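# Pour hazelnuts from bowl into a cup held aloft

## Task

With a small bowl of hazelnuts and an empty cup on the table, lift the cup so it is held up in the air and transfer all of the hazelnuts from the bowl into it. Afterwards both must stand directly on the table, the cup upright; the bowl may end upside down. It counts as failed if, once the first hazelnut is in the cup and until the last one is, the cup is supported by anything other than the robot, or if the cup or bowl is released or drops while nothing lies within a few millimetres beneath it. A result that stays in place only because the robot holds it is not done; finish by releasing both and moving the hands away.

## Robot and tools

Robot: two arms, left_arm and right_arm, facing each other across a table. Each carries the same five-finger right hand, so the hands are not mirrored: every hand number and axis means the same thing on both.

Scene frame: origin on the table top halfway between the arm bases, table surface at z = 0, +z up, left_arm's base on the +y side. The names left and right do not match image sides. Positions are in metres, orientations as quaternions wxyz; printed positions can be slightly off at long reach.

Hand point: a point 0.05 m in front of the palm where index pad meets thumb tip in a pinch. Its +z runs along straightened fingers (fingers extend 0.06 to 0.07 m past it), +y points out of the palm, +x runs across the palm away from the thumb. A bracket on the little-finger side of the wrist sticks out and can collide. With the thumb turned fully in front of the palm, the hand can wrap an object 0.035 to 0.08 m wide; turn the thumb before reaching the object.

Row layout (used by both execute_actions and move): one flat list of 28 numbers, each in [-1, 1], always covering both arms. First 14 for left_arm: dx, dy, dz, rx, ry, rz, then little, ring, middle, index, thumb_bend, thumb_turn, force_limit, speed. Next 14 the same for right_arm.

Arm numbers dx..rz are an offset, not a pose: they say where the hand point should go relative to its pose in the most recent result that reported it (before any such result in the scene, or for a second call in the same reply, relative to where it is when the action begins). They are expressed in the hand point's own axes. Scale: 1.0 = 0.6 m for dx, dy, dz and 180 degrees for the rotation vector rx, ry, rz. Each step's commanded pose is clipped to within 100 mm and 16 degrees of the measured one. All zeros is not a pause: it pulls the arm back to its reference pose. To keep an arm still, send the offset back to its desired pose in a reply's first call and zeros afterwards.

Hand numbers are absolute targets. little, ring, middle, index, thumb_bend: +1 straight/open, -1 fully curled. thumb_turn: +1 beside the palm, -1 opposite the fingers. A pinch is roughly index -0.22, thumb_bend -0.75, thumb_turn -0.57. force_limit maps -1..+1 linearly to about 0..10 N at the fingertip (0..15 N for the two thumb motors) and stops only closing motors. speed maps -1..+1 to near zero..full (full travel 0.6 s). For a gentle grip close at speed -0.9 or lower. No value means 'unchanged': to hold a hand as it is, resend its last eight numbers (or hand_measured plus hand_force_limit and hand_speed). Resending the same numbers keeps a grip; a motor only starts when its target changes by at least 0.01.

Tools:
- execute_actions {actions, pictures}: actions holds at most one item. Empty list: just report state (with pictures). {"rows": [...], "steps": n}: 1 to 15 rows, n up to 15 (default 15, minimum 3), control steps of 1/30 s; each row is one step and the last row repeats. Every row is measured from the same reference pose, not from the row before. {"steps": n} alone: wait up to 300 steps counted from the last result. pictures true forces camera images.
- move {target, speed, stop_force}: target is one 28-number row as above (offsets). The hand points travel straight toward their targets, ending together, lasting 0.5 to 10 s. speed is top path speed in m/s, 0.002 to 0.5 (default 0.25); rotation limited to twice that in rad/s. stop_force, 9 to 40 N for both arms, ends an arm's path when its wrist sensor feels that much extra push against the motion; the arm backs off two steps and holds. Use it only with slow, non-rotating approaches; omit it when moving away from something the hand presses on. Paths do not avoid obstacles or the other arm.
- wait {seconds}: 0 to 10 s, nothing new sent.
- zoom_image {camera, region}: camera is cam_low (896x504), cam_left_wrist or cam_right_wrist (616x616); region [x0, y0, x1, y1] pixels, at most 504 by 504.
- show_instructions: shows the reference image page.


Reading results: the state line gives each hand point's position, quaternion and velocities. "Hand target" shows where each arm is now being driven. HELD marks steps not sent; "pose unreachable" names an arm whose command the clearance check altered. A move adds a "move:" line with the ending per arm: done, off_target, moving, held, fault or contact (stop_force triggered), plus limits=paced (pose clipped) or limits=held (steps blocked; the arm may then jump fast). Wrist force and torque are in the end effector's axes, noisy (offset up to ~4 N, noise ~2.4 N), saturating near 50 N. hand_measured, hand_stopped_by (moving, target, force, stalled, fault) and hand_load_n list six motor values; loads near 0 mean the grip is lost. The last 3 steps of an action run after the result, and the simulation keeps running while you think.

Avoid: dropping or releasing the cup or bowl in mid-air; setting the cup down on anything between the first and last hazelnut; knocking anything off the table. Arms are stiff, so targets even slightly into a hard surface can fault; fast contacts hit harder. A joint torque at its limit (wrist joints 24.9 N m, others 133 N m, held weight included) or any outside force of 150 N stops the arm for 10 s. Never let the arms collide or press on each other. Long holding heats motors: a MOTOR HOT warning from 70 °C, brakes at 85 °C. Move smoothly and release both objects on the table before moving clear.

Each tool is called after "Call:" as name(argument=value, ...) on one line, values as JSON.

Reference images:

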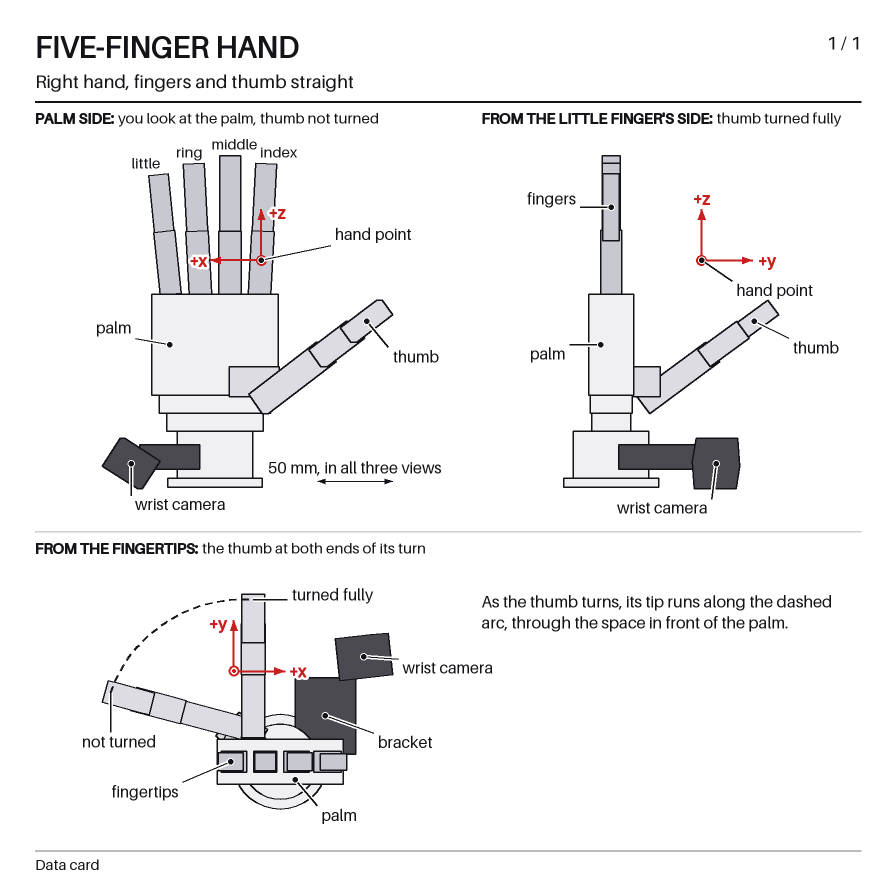

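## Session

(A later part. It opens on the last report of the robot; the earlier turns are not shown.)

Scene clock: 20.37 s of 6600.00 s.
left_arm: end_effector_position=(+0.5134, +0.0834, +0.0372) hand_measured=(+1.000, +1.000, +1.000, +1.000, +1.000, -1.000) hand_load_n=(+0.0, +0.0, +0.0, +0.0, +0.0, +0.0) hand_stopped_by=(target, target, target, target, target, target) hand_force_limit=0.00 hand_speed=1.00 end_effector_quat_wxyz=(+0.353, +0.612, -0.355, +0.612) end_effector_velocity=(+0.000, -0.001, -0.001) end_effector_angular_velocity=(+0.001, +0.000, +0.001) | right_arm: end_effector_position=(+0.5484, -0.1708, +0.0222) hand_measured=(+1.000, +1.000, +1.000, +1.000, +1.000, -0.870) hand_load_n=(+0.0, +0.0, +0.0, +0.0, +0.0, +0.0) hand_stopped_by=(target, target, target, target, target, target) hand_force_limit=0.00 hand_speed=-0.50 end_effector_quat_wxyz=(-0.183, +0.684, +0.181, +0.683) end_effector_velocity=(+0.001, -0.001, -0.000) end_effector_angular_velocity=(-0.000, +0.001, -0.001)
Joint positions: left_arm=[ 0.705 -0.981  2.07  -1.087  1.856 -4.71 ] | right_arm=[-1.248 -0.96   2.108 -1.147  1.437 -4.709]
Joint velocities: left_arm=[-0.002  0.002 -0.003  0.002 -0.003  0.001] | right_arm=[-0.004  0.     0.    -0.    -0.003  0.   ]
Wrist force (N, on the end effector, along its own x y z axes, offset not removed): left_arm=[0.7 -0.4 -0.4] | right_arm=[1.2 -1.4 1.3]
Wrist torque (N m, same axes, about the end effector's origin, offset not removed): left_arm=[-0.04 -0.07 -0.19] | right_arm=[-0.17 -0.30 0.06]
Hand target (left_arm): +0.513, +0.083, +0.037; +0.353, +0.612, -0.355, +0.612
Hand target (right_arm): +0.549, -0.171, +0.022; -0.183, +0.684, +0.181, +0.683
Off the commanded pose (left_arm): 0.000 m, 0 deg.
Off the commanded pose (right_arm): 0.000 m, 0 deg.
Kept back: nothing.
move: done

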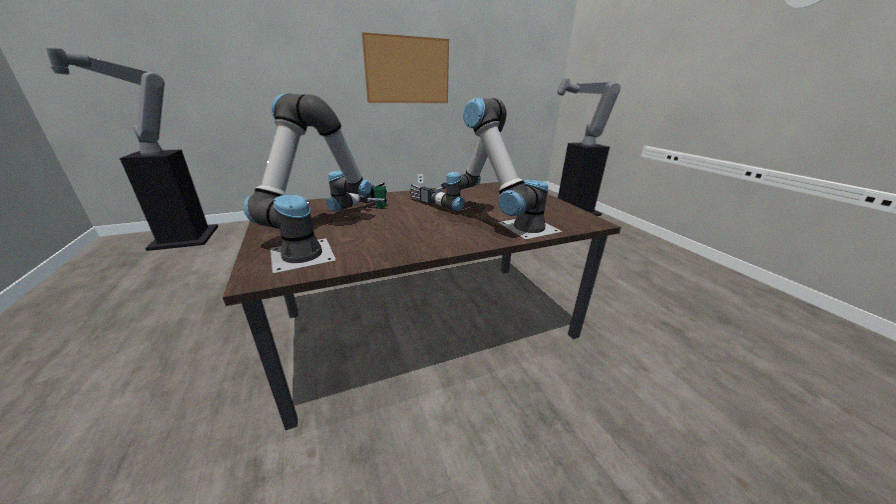

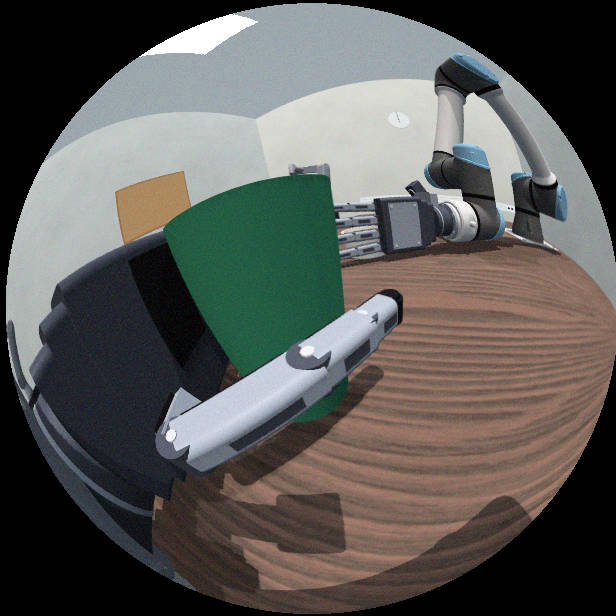

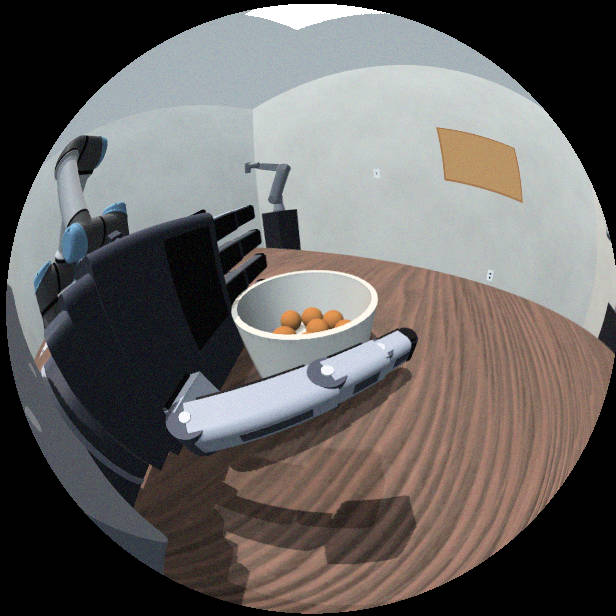

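Call:
move(target=[0,0,0,0,0,0,-0.6,-0.6,-0.6,-0.6,-0.3,-1,0,-0.6, 0,0,0.02,0,0,0,1,1,1,1,1,-0.87,0,-0.5], speed=0.03)

Scene clock: 22.50 s of 6600.00 s.
left_arm: end_effector_position=(+0.5134, +0.0834, +0.0373) hand_measured=(-0.084, -0.040, -0.040, -0.018, +0.388, -1.000) hand_load_n=(+5.5, +0.0, +4.0, +4.0, +10.5, +5.0) hand_stopped_by=(force, force, force, force, force, target) hand_force_limit=0.00 hand_speed=-0.60 end_effector_quat_wxyz=(+0.353, +0.612, -0.355, +0.612) end_effector_velocity=(-0.000, -0.000, -0.000) end_effector_angular_velocity=(+0.000, +0.001, -0.001) | right_arm: end_effector_position=(+0.5588, -0.1648, +0.0222) hand_measured=(+1.000, +1.000, +1.000, +1.000, +1.000, -0.870) hand_load_n=(+0.0, +0.0, +0.0, +0.0, +0.0, -0.5) hand_stopped_by=(target, target, target, target, target, target) hand_force_limit=0.00 hand_speed=-0.50 end_effector_quat_wxyz=(-0.183, +0.684, +0.181, +0.683) end_effector_velocity=(-0.001, +0.001, -0.002) end_effector_angular_velocity=(-0.001, +0.003, +0.002)
Joint positions: left_arm=[ 0.705 -0.981  2.07  -1.087  1.856 -4.71 ] | right_arm=[-1.244 -0.946  2.073 -1.126  1.441 -4.709]
Joint velocities: left_arm=[-0.001  0.     0.    -0.     0.    -0.   ] | right_arm=[ 0.002  0.003  0.    -0.    -0.     0.   ]
Wrist force (N, on the end effector, along its own x y z axes, offset not removed): left_arm=[4.3 2.3 0.4] | right_arm=[0.0 -0.7 -1.0]
Wrist torque (N m, same axes, about the end effector's origin, offset not removed): left_arm=[0.43 -0.79 0.10] | right_arm=[-0.19 -0.06 -0.15]
Hand target (left_arm): +0.513, +0.083, +0.037; +0.353, +0.612, -0.355, +0.612
Hand target (right_arm): +0.559, -0.165, +0.022; -0.183, +0.684, +0.181, +0.683
Off the commanded pose (left_arm): 0.000 m, 0 deg.
Off the commanded pose (right_arm): 0.000 m, 0 deg.
Kept back: nothing.
move: done

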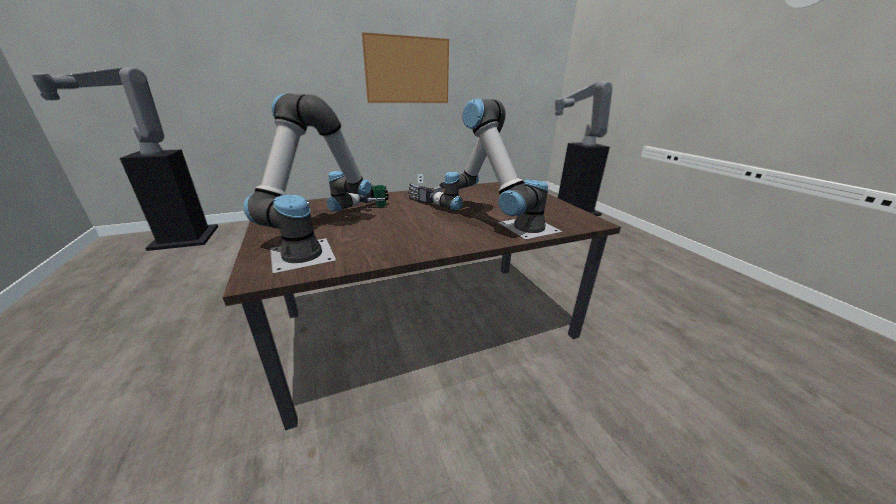

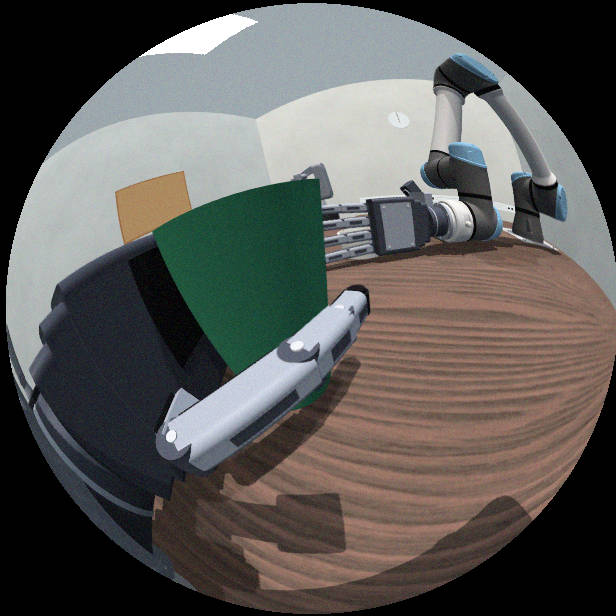

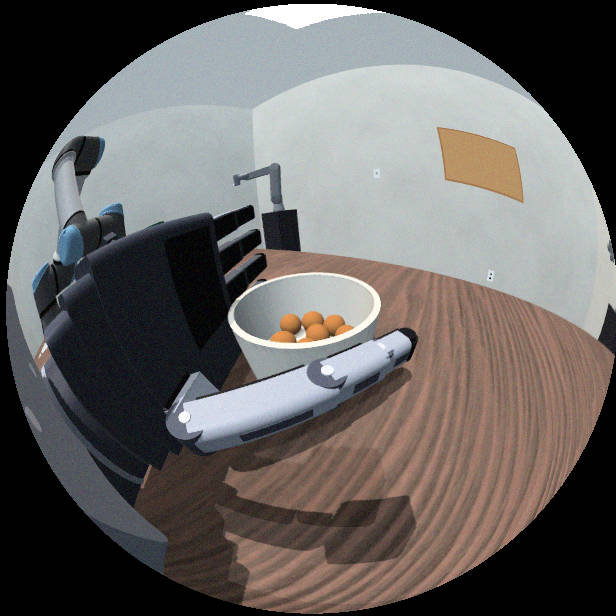

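Call:
move(target=[0,0,0,0,0,0,-0.6,-0.6,-0.6,-0.6,-0.3,-1,0,-0.6, 0,0.005,0,0,0,0,1,1,-0.3,-0.5,1,-0.87,0,-0.7], speed=0.03)

Call:
zoom_image(camera="cam_right_wrist", region=[200, 200, 450, 430])

Scene clock: 24.67 s of 6600.00 s.
left_arm: end_effector_position=(+0.5134, +0.0834, +0.0373) hand_measured=(-0.084, -0.040, -0.040, -0.018, +0.388, -1.000) hand_load_n=(+5.5, +0.0, +4.0, +4.0, +10.5, +5.0) hand_stopped_by=(force, force, force, force, force, target) hand_force_limit=0.00 hand_speed=-0.60 end_effector_quat_wxyz=(+0.353, +0.612, -0.355, +0.612) end_effector_velocity=(-0.000, +0.000, -0.000) end_effector_angular_velocity=(+0.001, +0.000, +0.000) | right_arm: end_effector_position=(+0.5603, -0.1674, +0.0222) hand_measured=(+1.000, +1.000, +0.204, +0.170, +1.000, -0.870) hand_load_n=(+0.0, +0.0, +5.5, +5.0, +2.0, +0.5) hand_stopped_by=(target, target, force, force, target, target) hand_force_limit=0.00 hand_speed=-0.70 end_effector_quat_wxyz=(-0.183, +0.684, +0.181, +0.683) end_effector_velocity=(-0.000, -0.000, -0.000) end_effector_angular_velocity=(-0.001, +0.000, +0.000)
Joint positions: left_arm=[ 0.705 -0.981  2.07  -1.087  1.856 -4.71 ] | right_arm=[-1.252 -0.947  2.074 -1.127  1.434 -4.709]
Joint velocities: left_arm=[0. 0. 0. 0. 0. 0.] | right_arm=[-0.     0.001  0.     0.    -0.    -0.001]
Wrist force (N, on the end effector, along its own x y z axes, offset not removed): left_arm=[2.5 1.0 -1.9] | right_arm=[-3.0 -1.5 1.4]
Wrist torque (N m, same axes, about the end effector's origin, offset not removed): left_arm=[0.21 -0.56 0.14] | right_arm=[-0.15 0.26 -0.36]
Hand target (left_arm): +0.513, +0.083, +0.037; +0.353, +0.612, -0.355, +0.612
Hand target (right_arm): +0.560, -0.167, +0.022; -0.183, +0.684, +0.181, +0.683
Off the commanded pose (left_arm): 0.000 m, 0 deg.
Off the commanded pose (right_arm): 0.000 m, 0 deg.
Kept back: nothing.
move: done

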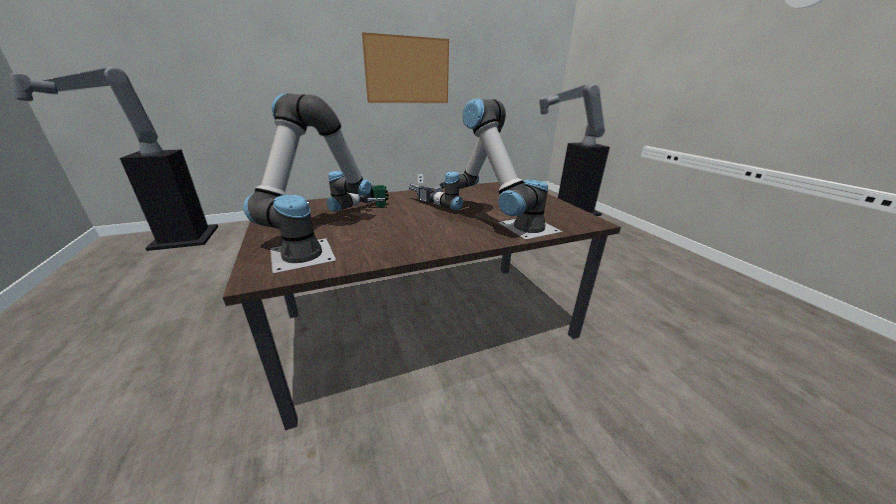

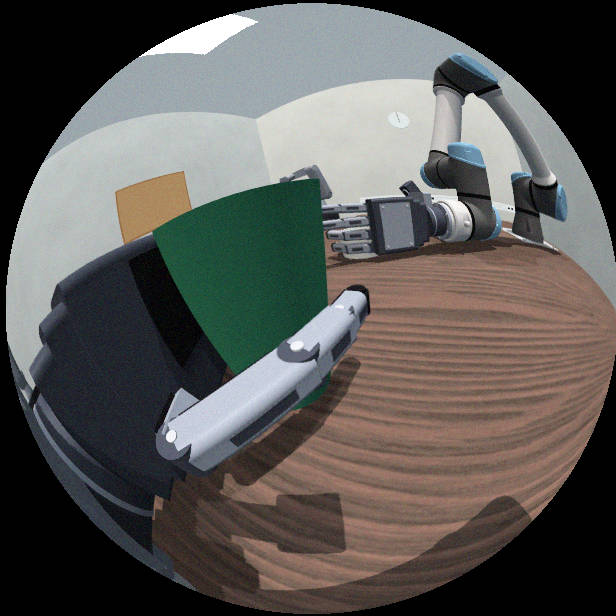

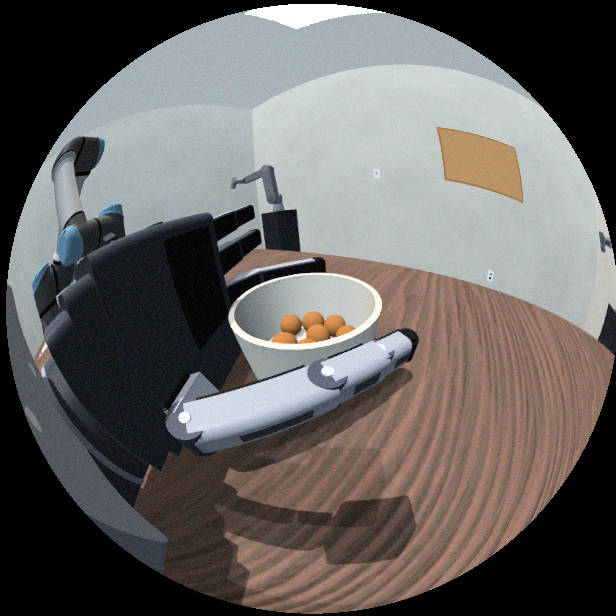

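Region (200, 200, 450, 430) of cam_right_wrist's 616x616 image, scaled by 2.016, with more detail than that image has; it fills the top 464 rows of this view, and the rest is white.

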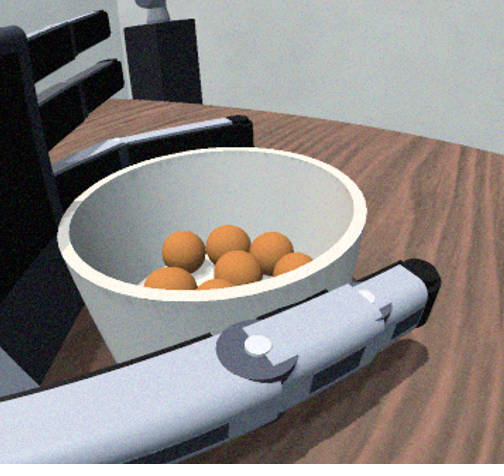

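Call:
move(target=[0,0,0,0,0,0,-0.6,-0.6,-0.6,-0.6,-0.3,-1,0,-0.6, 0,0,0,0,0,0,1,1,-0.3,-0.5,0.3,-0.87,0,-0.85], speed=0.03)

Call:
zoom_image(camera="cam_right_wrist", region=[200, 200, 450, 430])

Scene clock: 25.60 s of 6600.00 s.
left_arm: end_effector_position=(+0.5134, +0.0834, +0.0373) hand_measured=(-0.084, -0.040, -0.040, -0.018, +0.388, -1.000) hand_load_n=(+5.5, +0.0, +4.0, +4.0, +10.5, +5.0) hand_stopped_by=(force, force, force, force, force, target) hand_force_limit=0.00 hand_speed=-0.60 end_effector_quat_wxyz=(+0.353, +0.612, -0.355, +0.612) end_effector_velocity=(+0.000, +0.000, -0.000) end_effector_angular_velocity=(+0.000, -0.000, +0.001) | right_arm: end_effector_position=(+0.5603, -0.1674, +0.0222) hand_measured=(+1.000, +1.000, +0.204, +0.170, +0.980, -0.870) hand_load_n=(+0.0, +0.0, +6.0, +5.0, +6.5, +0.5) hand_stopped_by=(target, target, force, force, force, target) hand_force_limit=0.00 hand_speed=-0.85 end_effector_quat_wxyz=(-0.183, +0.684, +0.181, +0.683) end_effector_velocity=(+0.000, -0.000, +0.000) end_effector_angular_velocity=(+0.000, -0.001, -0.000)
Joint positions: left_arm=[ 0.705 -0.981  2.07  -1.087  1.856 -4.71 ] | right_arm=[-1.252 -0.947  2.074 -1.127  1.434 -4.709]
Joint velocities: left_arm=[ 0.  0. -0.  0. -0.  0.] | right_arm=[-0.    -0.001  0.001 -0.001  0.     0.   ]
Wrist force (N, on the end effector, along its own x y z axes, offset not removed): left_arm=[0.3 2.9 0.7] | right_arm=[0.5 -0.6 0.0]
Wrist torque (N m, same axes, about the end effector's origin, offset not removed): left_arm=[0.31 -0.09 -0.06] | right_arm=[-0.08 -0.32 -0.16]
Hand target (left_arm): +0.513, +0.083, +0.037; +0.353, +0.612, -0.355, +0.612
Hand target (right_arm): +0.560, -0.167, +0.022; -0.183, +0.684, +0.181, +0.683
Off the commanded pose (left_arm): 0.000 m, 0 deg.
Off the commanded pose (right_arm): 0.000 m, 0 deg.
Kept back: nothing.
move: done

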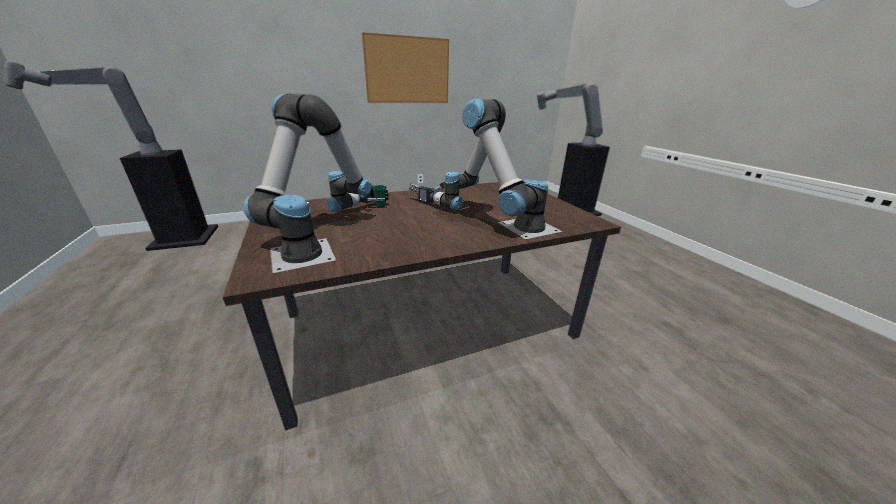

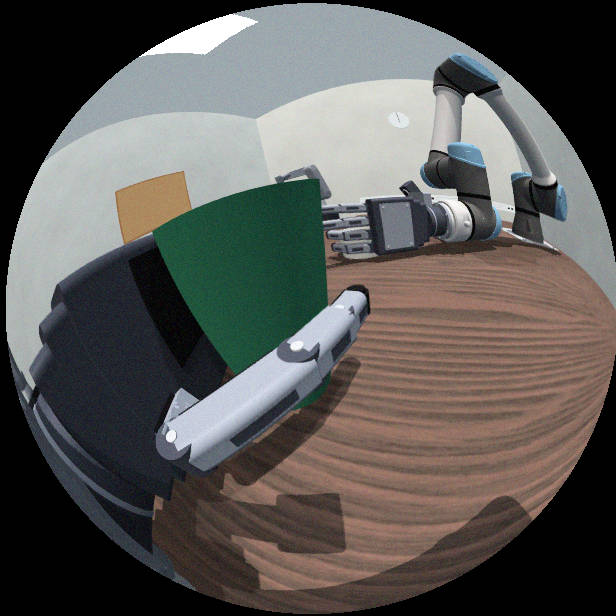

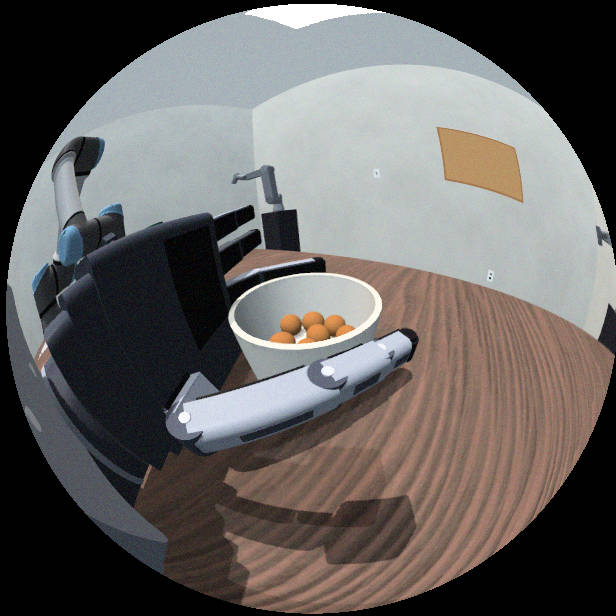

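Region (200, 200, 450, 430) of cam_right_wrist's 616x616 image, scaled by 2.016, with more detail than that image has; it fills the top 464 rows of this view, and the rest is white.

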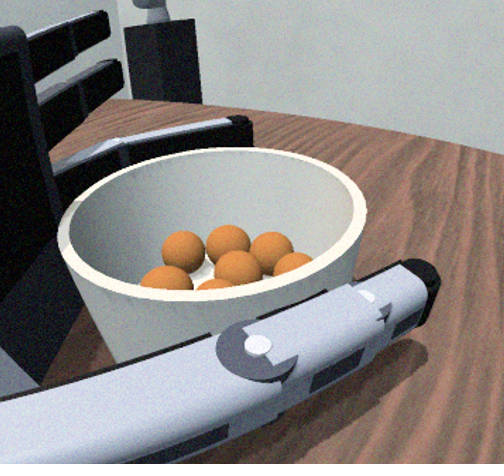

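Call:
move(target=[0.008,0,0,0,0,0,-0.6,-0.6,-0.6,-0.6,-0.3,-1,0,-0.6, 0.008,0,0,0,0,0,1,1,-0.3,-0.55,0.3,-0.87,0.5,-0.9], speed=0.01)

Call:
zoom_image(camera="cam_right_wrist", region=[200, 200, 450, 430])

Scene clock: 30.93 s of 6600.00 s.
left_arm: end_effector_position=(+0.5134, +0.0834, +0.0419) hand_measured=(-0.084, -0.040, -0.040, -0.018, +0.388, -1.000) hand_load_n=(+5.5, +0.0, +4.0, +4.0, +10.0, +5.0) hand_stopped_by=(force, force, force, force, force, target) hand_force_limit=0.00 hand_speed=-0.60 end_effector_quat_wxyz=(+0.353, +0.612, -0.355, +0.612) end_effector_velocity=(+0.000, +0.000, +0.002) end_effector_angular_velocity=(-0.000, +0.000, +0.000) | right_arm: end_effector_position=(+0.5603, -0.1674, +0.0268) hand_measured=(+1.000, +1.000, +0.204, +0.162, +0.980, -0.870) hand_load_n=(+0.0, +0.0, +5.0, +8.0, +7.0, +1.5) hand_stopped_by=(target, target, force, force, force, target) hand_force_limit=0.50 hand_speed=-0.90 end_effector_quat_wxyz=(-0.183, +0.684, +0.181, +0.683) end_effector_velocity=(+0.000, -0.000, +0.003) end_effector_angular_velocity=(+0.000, -0.003, -0.001)
Joint positions: left_arm=[ 0.705 -0.992  2.07  -1.076  1.856 -4.71 ] | right_arm=[-1.252 -0.958  2.074 -1.116  1.434 -4.709]
Joint velocities: left_arm=[ 0.    -0.005 -0.     0.005 -0.    -0.   ] | right_arm=[-0.    -0.007  0.     0.004  0.001 -0.001]
Wrist force (N, on the end effector, along its own x y z axes, offset not removed): left_arm=[3.2 3.4 0.3] | right_arm=[-0.5 -1.1 1.8]
Wrist torque (N m, same axes, about the end effector's origin, offset not removed): left_arm=[0.51 -0.57 0.27] | right_arm=[-0.24 -0.22 -0.12]
Hand target (left_arm): +0.513, +0.083, +0.042; +0.353, +0.612, -0.355, +0.612
Hand target (right_arm): +0.560, -0.167, +0.027; -0.183, +0.684, +0.181, +0.683
Off the commanded pose (left_arm): 0.000 m, 0 deg.
Off the commanded pose (right_arm): 0.000 m, 0 deg.
Kept back: nothing.
After step 120, 0.63 s passed at rest.
move: done

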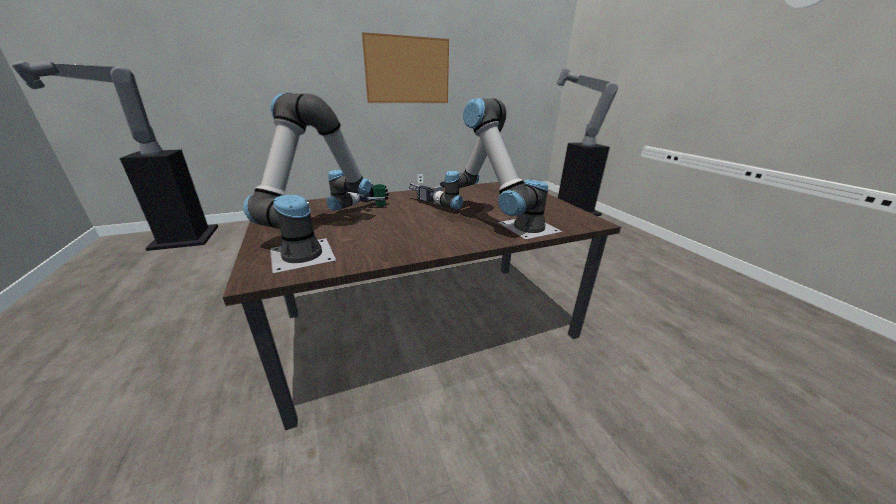

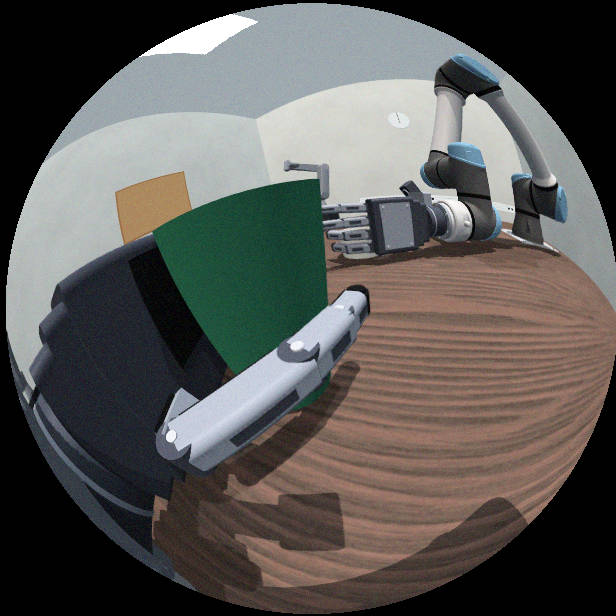

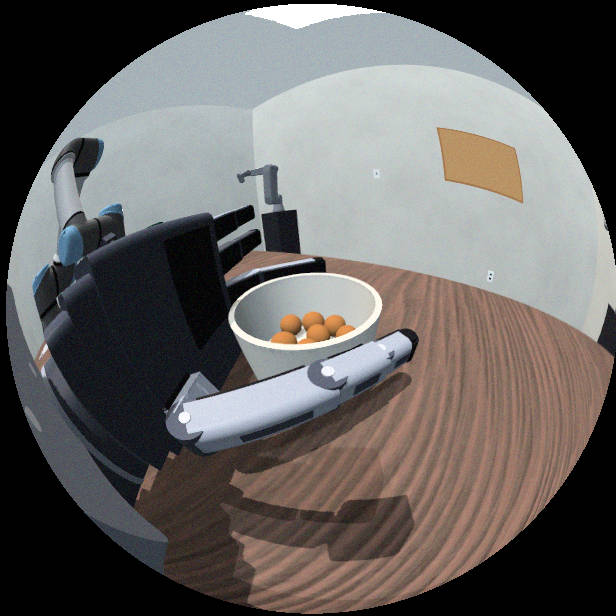

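Region (200, 200, 450, 430) of cam_right_wrist's 616x616 image, scaled by 2.016, with more detail than that image has; it fills the top 464 rows of this view, and the rest is white.

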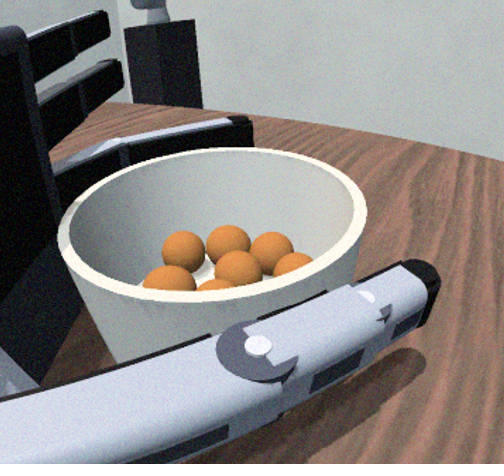

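Call:
move(target=[0.080,0.293,0.030,-0.1105,-0.008,0.0825,-0.6,-0.6,-0.6,-0.6,-0.3,-1,0,-0.6, 0.372,-0.188,-0.200,0.165,-0.0722,0.0861,1,1,-0.3,-0.55,0.3,-0.87,0.5,-0.9], speed=0.18)

Scene clock: 35.07 s of 6600.00 s.
left_arm: end_effector_position=(+0.3701, -0.0198, +0.0895) hand_measured=(-0.084, -0.040, -0.040, -0.018, +0.388, -1.000) hand_load_n=(+5.5, +0.0, +4.0, +4.0, +10.0, +5.0) hand_stopped_by=(force, force, force, force, force, target) hand_force_limit=0.00 hand_speed=-0.60 end_effector_quat_wxyz=(+0.367, +0.499, -0.535, +0.574) end_effector_velocity=(-0.001, -0.001, +0.001) end_effector_angular_velocity=(+0.001, -0.002, -0.003) | right_arm: end_effector_position=(+0.4007, -0.1298, +0.2502) hand_measured=(+1.000, +1.000, +0.204, +0.162, +0.980, -0.870) hand_load_n=(+0.0, +0.0, +5.0, +8.0, +7.0, +1.5) hand_stopped_by=(target, target, force, force, force, target) hand_force_limit=0.50 hand_speed=-0.90 end_effector_quat_wxyz=(-0.419, +0.704, +0.275, +0.503) end_effector_velocity=(-0.002, +0.000, +0.002) end_effector_angular_velocity=(-0.002, +0.003, +0.008)
Joint positions: left_arm=[ 0.435 -1.152  2.021 -0.794  1.925 -4.435] | right_arm=[-1.398 -1.65   2.055 -0.194  0.752 -4.547]
Joint velocities: left_arm=[-0.002 -0.001 -0.002  0.004  0.     0.003] | right_arm=[-0.002 -0.002 -0.005  0.014 -0.01  -0.005]
Wrist force (N, on the end effector, along its own x y z axes, offset not removed): left_arm=[0.9 2.5 -2.6] | right_arm=[-2.0 1.2 0.5]
Wrist torque (N m, same axes, about the end effector's origin, offset not removed): left_arm=[0.63 -0.21 0.10] | right_arm=[0.14 -0.05 -0.05]
Hand target (left_arm): +0.370, -0.020, +0.089; +0.367, +0.499, -0.535, +0.574
Hand target (right_arm): +0.401, -0.130, +0.250; -0.419, +0.704, +0.276, +0.503
Off the commanded pose (left_arm): 0.000 m, 0 deg.
Off the commanded pose (right_arm): 0.000 m, 0 deg.
Kept back: nothing.
move: done

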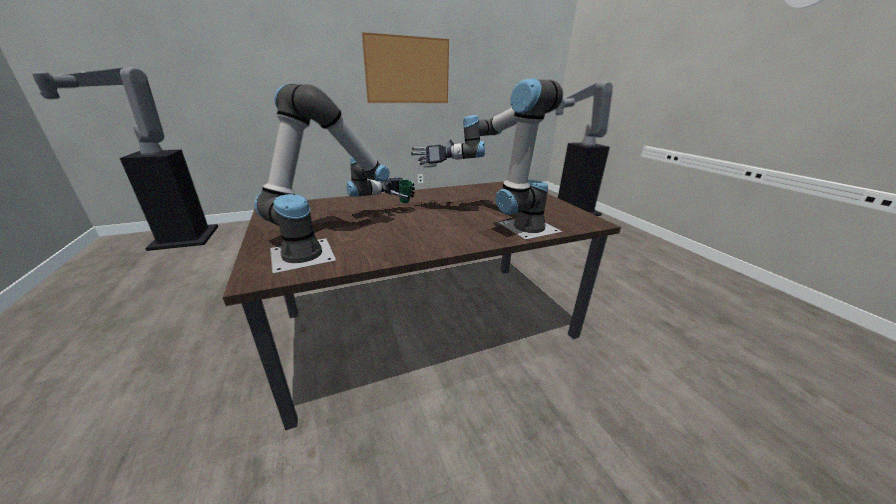

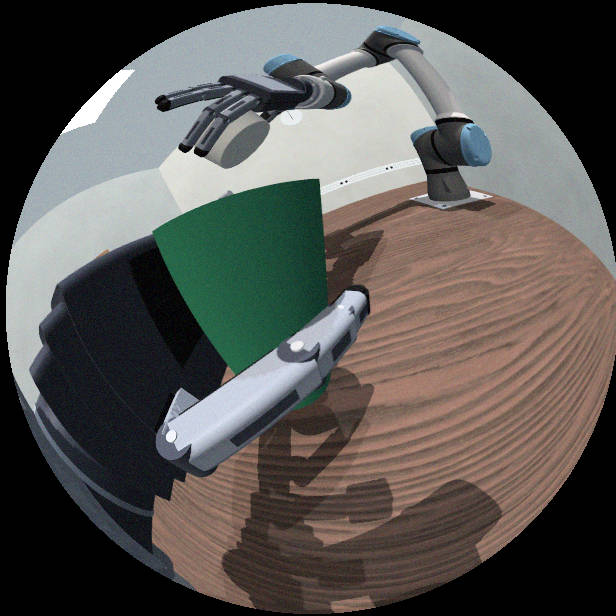

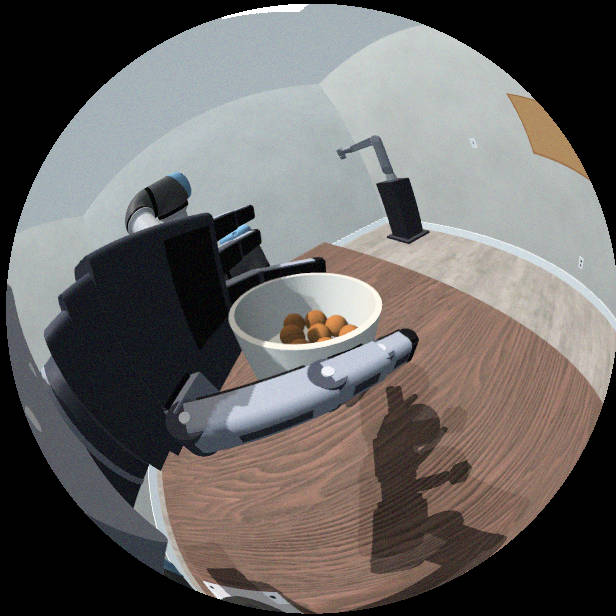

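Call:
move(target=[0,0,0,0,0,0,-0.6,-0.6,-0.6,-0.6,-0.3,-1,0,-0.6, -0.116,-0.219,0.117,0,-0.0587,0.1258,1,1,-0.3,-0.55,0.3,-0.87,0.5,-0.9], speed=0.12)

Scene clock: 37.63 s of 6600.00 s.
left_arm: end_effector_position=(+0.3701, -0.0198, +0.0895) hand_measured=(-0.084, -0.040, -0.040, -0.018, +0.388, -1.000) hand_load_n=(+5.5, +0.0, +4.0, +4.0, +10.0, +5.0) hand_stopped_by=(force, force, force, force, force, target) hand_force_limit=0.00 hand_speed=-0.60 end_effector_quat_wxyz=(+0.367, +0.499, -0.535, +0.574) end_effector_velocity=(+0.000, +0.000, +0.000) end_effector_angular_velocity=(-0.000, +0.000, +0.000) | right_arm: end_effector_position=(+0.3041, -0.0014, +0.2159) hand_measured=(+1.000, +1.000, +0.204, +0.162, +0.980, -0.870) hand_load_n=(+0.0, +0.0, +5.0, +8.0, +7.0, +1.0) hand_stopped_by=(target, target, force, force, force, target) hand_force_limit=0.50 hand_speed=-0.90 end_effector_quat_wxyz=(-0.482, +0.787, +0.169, +0.345) end_effector_velocity=(-0.001, +0.002, +0.001) end_effector_angular_velocity=(+0.001, +0.005, -0.000)
Joint positions: left_arm=[ 0.435 -1.152  2.021 -0.794  1.925 -4.435] | right_arm=[-1.002 -1.486  1.855 -0.023  1.069 -4.146]
Joint velocities: left_arm=[ 0. -0.  0. -0. -0. -0.] | right_arm=[ 0.005  0.003 -0.005  0.003  0.004  0.006]
Wrist force (N, on the end effector, along its own x y z axes, offset not removed): left_arm=[-0.8 2.4 1.9] | right_arm=[-4.3 0.9 2.0]
Wrist torque (N m, same axes, about the end effector's origin, offset not removed): left_arm=[0.28 -0.08 -0.02] | right_arm=[-0.11 0.36 -0.29]
Hand target (left_arm): +0.370, -0.020, +0.089; +0.367, +0.499, -0.535, +0.574
Hand target (right_arm): +0.304, -0.001, +0.216; -0.482, +0.787, +0.169, +0.345
Off the commanded pose (left_arm): 0.000 m, 0 deg.
Off the commanded pose (right_arm): 0.000 m, 0 deg.
Kept back: nothing.
move: done

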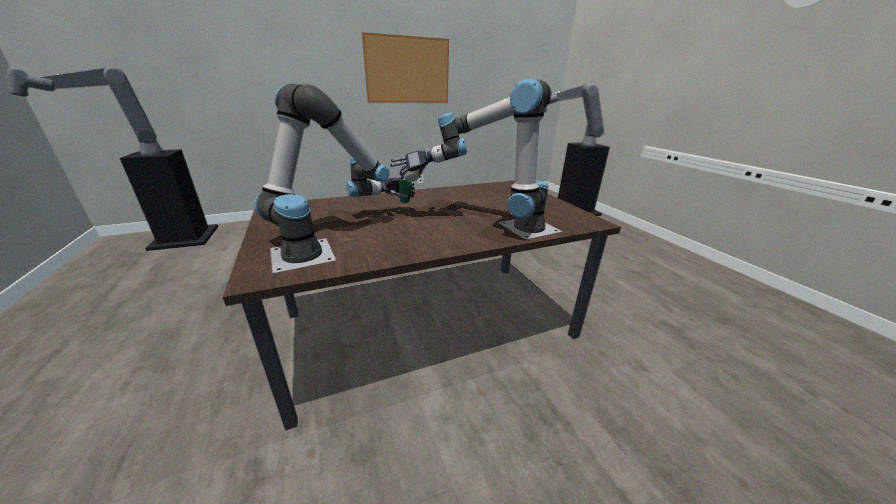

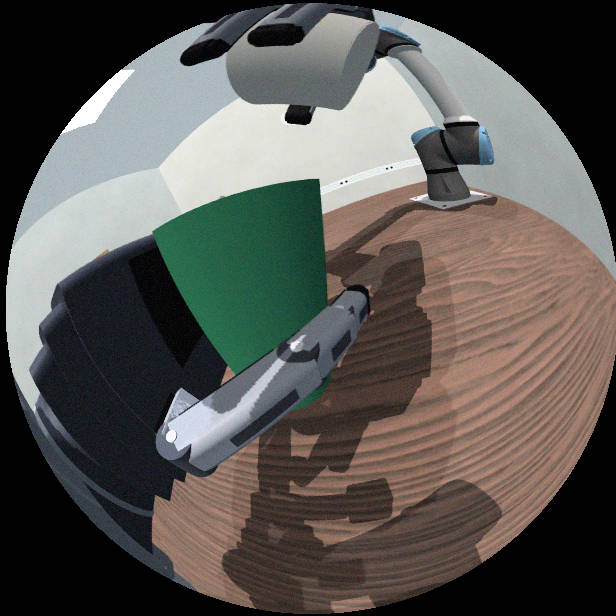

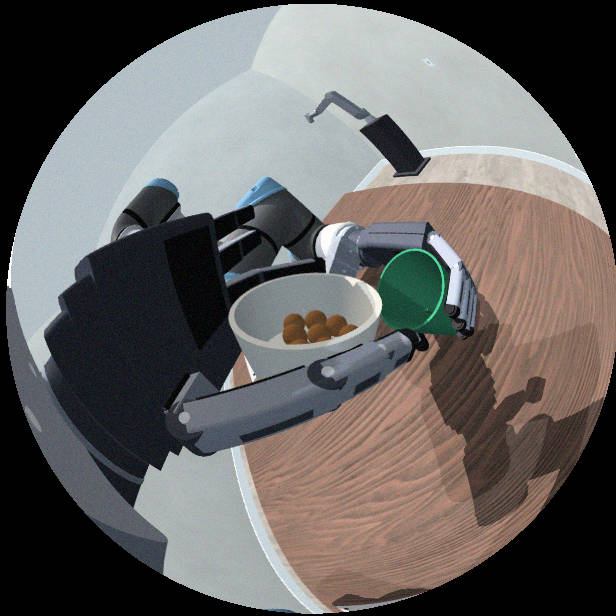

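Call:
zoom_image(camera="cam_low", region=[340, 130, 470, 220])

Call:
zoom_image(camera="cam_right_wrist", region=[220, 200, 500, 400])

Region (340, 130, 470, 220) of cam_low's 896x504 image, scaled by 3.877, with more detail than that image has; it fills the top 349 rows of this view, and the rest is white.

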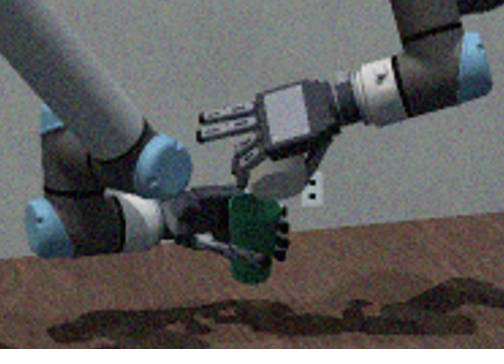

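Region (220, 200, 500, 400) of cam_right_wrist's 616x616 image, scaled by 1.800, with more detail than that image has; it fills the top 360 rows of this view, and the rest is white.

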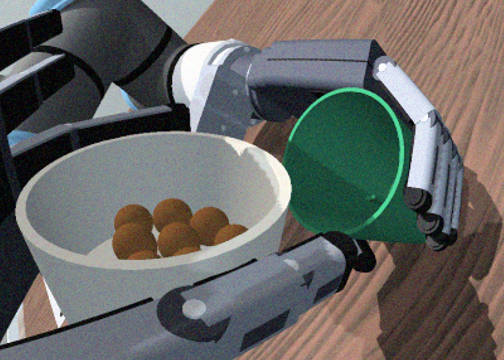

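Call:
move(target=[0,0,0,0,0,0,-0.6,-0.6,-0.6,-0.6,-0.3,-1,0,-0.6, -0.0077,0.036,0.0443,0,-0.0352,0.0755,1,1,-0.3,-0.55,0.3,-0.87,0.5,-0.9], speed=0.08)

Call:
zoom_image(camera="cam_right_wrist", region=[220, 200, 500, 400])

Call:
zoom_image(camera="cam_low", region=[340, 130, 470, 220])

Scene clock: 40.37 s of 6600.00 s.
left_arm: end_effector_position=(+0.3701, -0.0198, +0.0895) hand_measured=(-0.084, -0.040, -0.040, -0.018, +0.388, -1.000) hand_load_n=(+5.5, +0.0, +4.0, +4.0, +10.0, +5.0) hand_stopped_by=(force, force, force, force, force, target) hand_force_limit=0.00 hand_speed=-0.60 end_effector_quat_wxyz=(+0.367, +0.499, -0.535, +0.574) end_effector_velocity=(+0.000, -0.000, -0.000) end_effector_angular_velocity=(-0.000, -0.000, -0.000) | right_arm: end_effector_position=(+0.3238, +0.0118, +0.1910) hand_measured=(+1.000, +1.000, +0.204, +0.162, +0.980, -0.870) hand_load_n=(+0.0, +0.0, +5.0, +8.0, +7.0, +1.0) hand_stopped_by=(target, target, force, force, force, target) hand_force_limit=0.50 hand_speed=-0.90 end_effector_quat_wxyz=(-0.509, +0.820, +0.102, +0.242) end_effector_velocity=(+0.001, +0.001, -0.000) end_effector_angular_velocity=(+0.002, +0.009, +0.001)
Joint positions: left_arm=[ 0.435 -1.152  2.021 -0.794  1.925 -4.435] | right_arm=[-1.064 -1.352  1.726  0.091  0.945 -3.995]
Joint velocities: left_arm=[-0.     0.001 -0.001 -0.001  0.     0.   ] | right_arm=[-0.002  0.006 -0.007  0.005 -0.006  0.005]
Wrist force (N, on the end effector, along its own x y z axes, offset not removed): left_arm=[-0.1 1.8 -0.7] | right_arm=[-0.4 0.9 2.3]
Wrist torque (N m, same axes, about the end effector's origin, offset not removed): left_arm=[0.24 -0.14 0.00] | right_arm=[-0.03 -0.23 -0.10]
Hand target (left_arm): +0.370, -0.020, +0.089; +0.367, +0.499, -0.535, +0.574
Hand target (right_arm): +0.324, +0.012, +0.191; -0.509, +0.820, +0.101, +0.242
Off the commanded pose (left_arm): 0.000 m, 0 deg.
Off the commanded pose (right_arm): 0.000 m, 0 deg.
Kept back: nothing.
move: done

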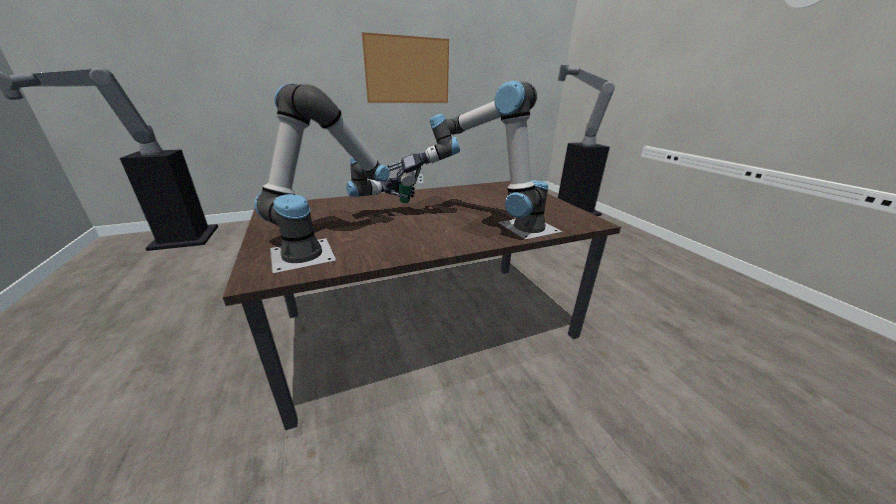

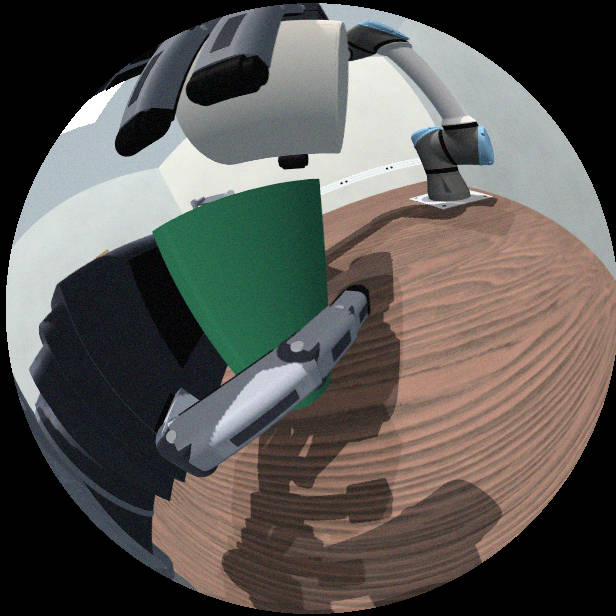

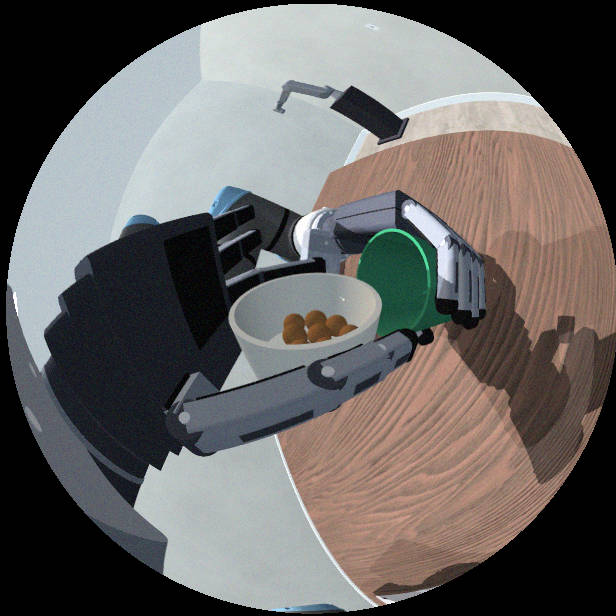

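Region (220, 200, 500, 400) of cam_right_wrist's 616x616 image, scaled by 1.800, with more detail than that image has; it fills the top 360 rows of this view, and the rest is white.

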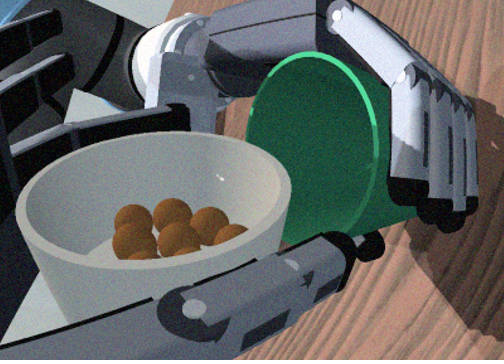

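Region (340, 130, 470, 220) of cam_low's 896x504 image, scaled by 3.877, with more detail than that image has; it fills the top 349 rows of this view, and the rest is white.

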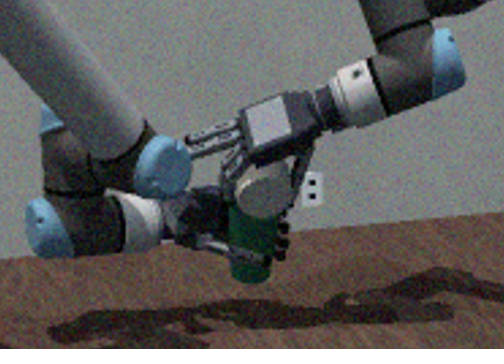

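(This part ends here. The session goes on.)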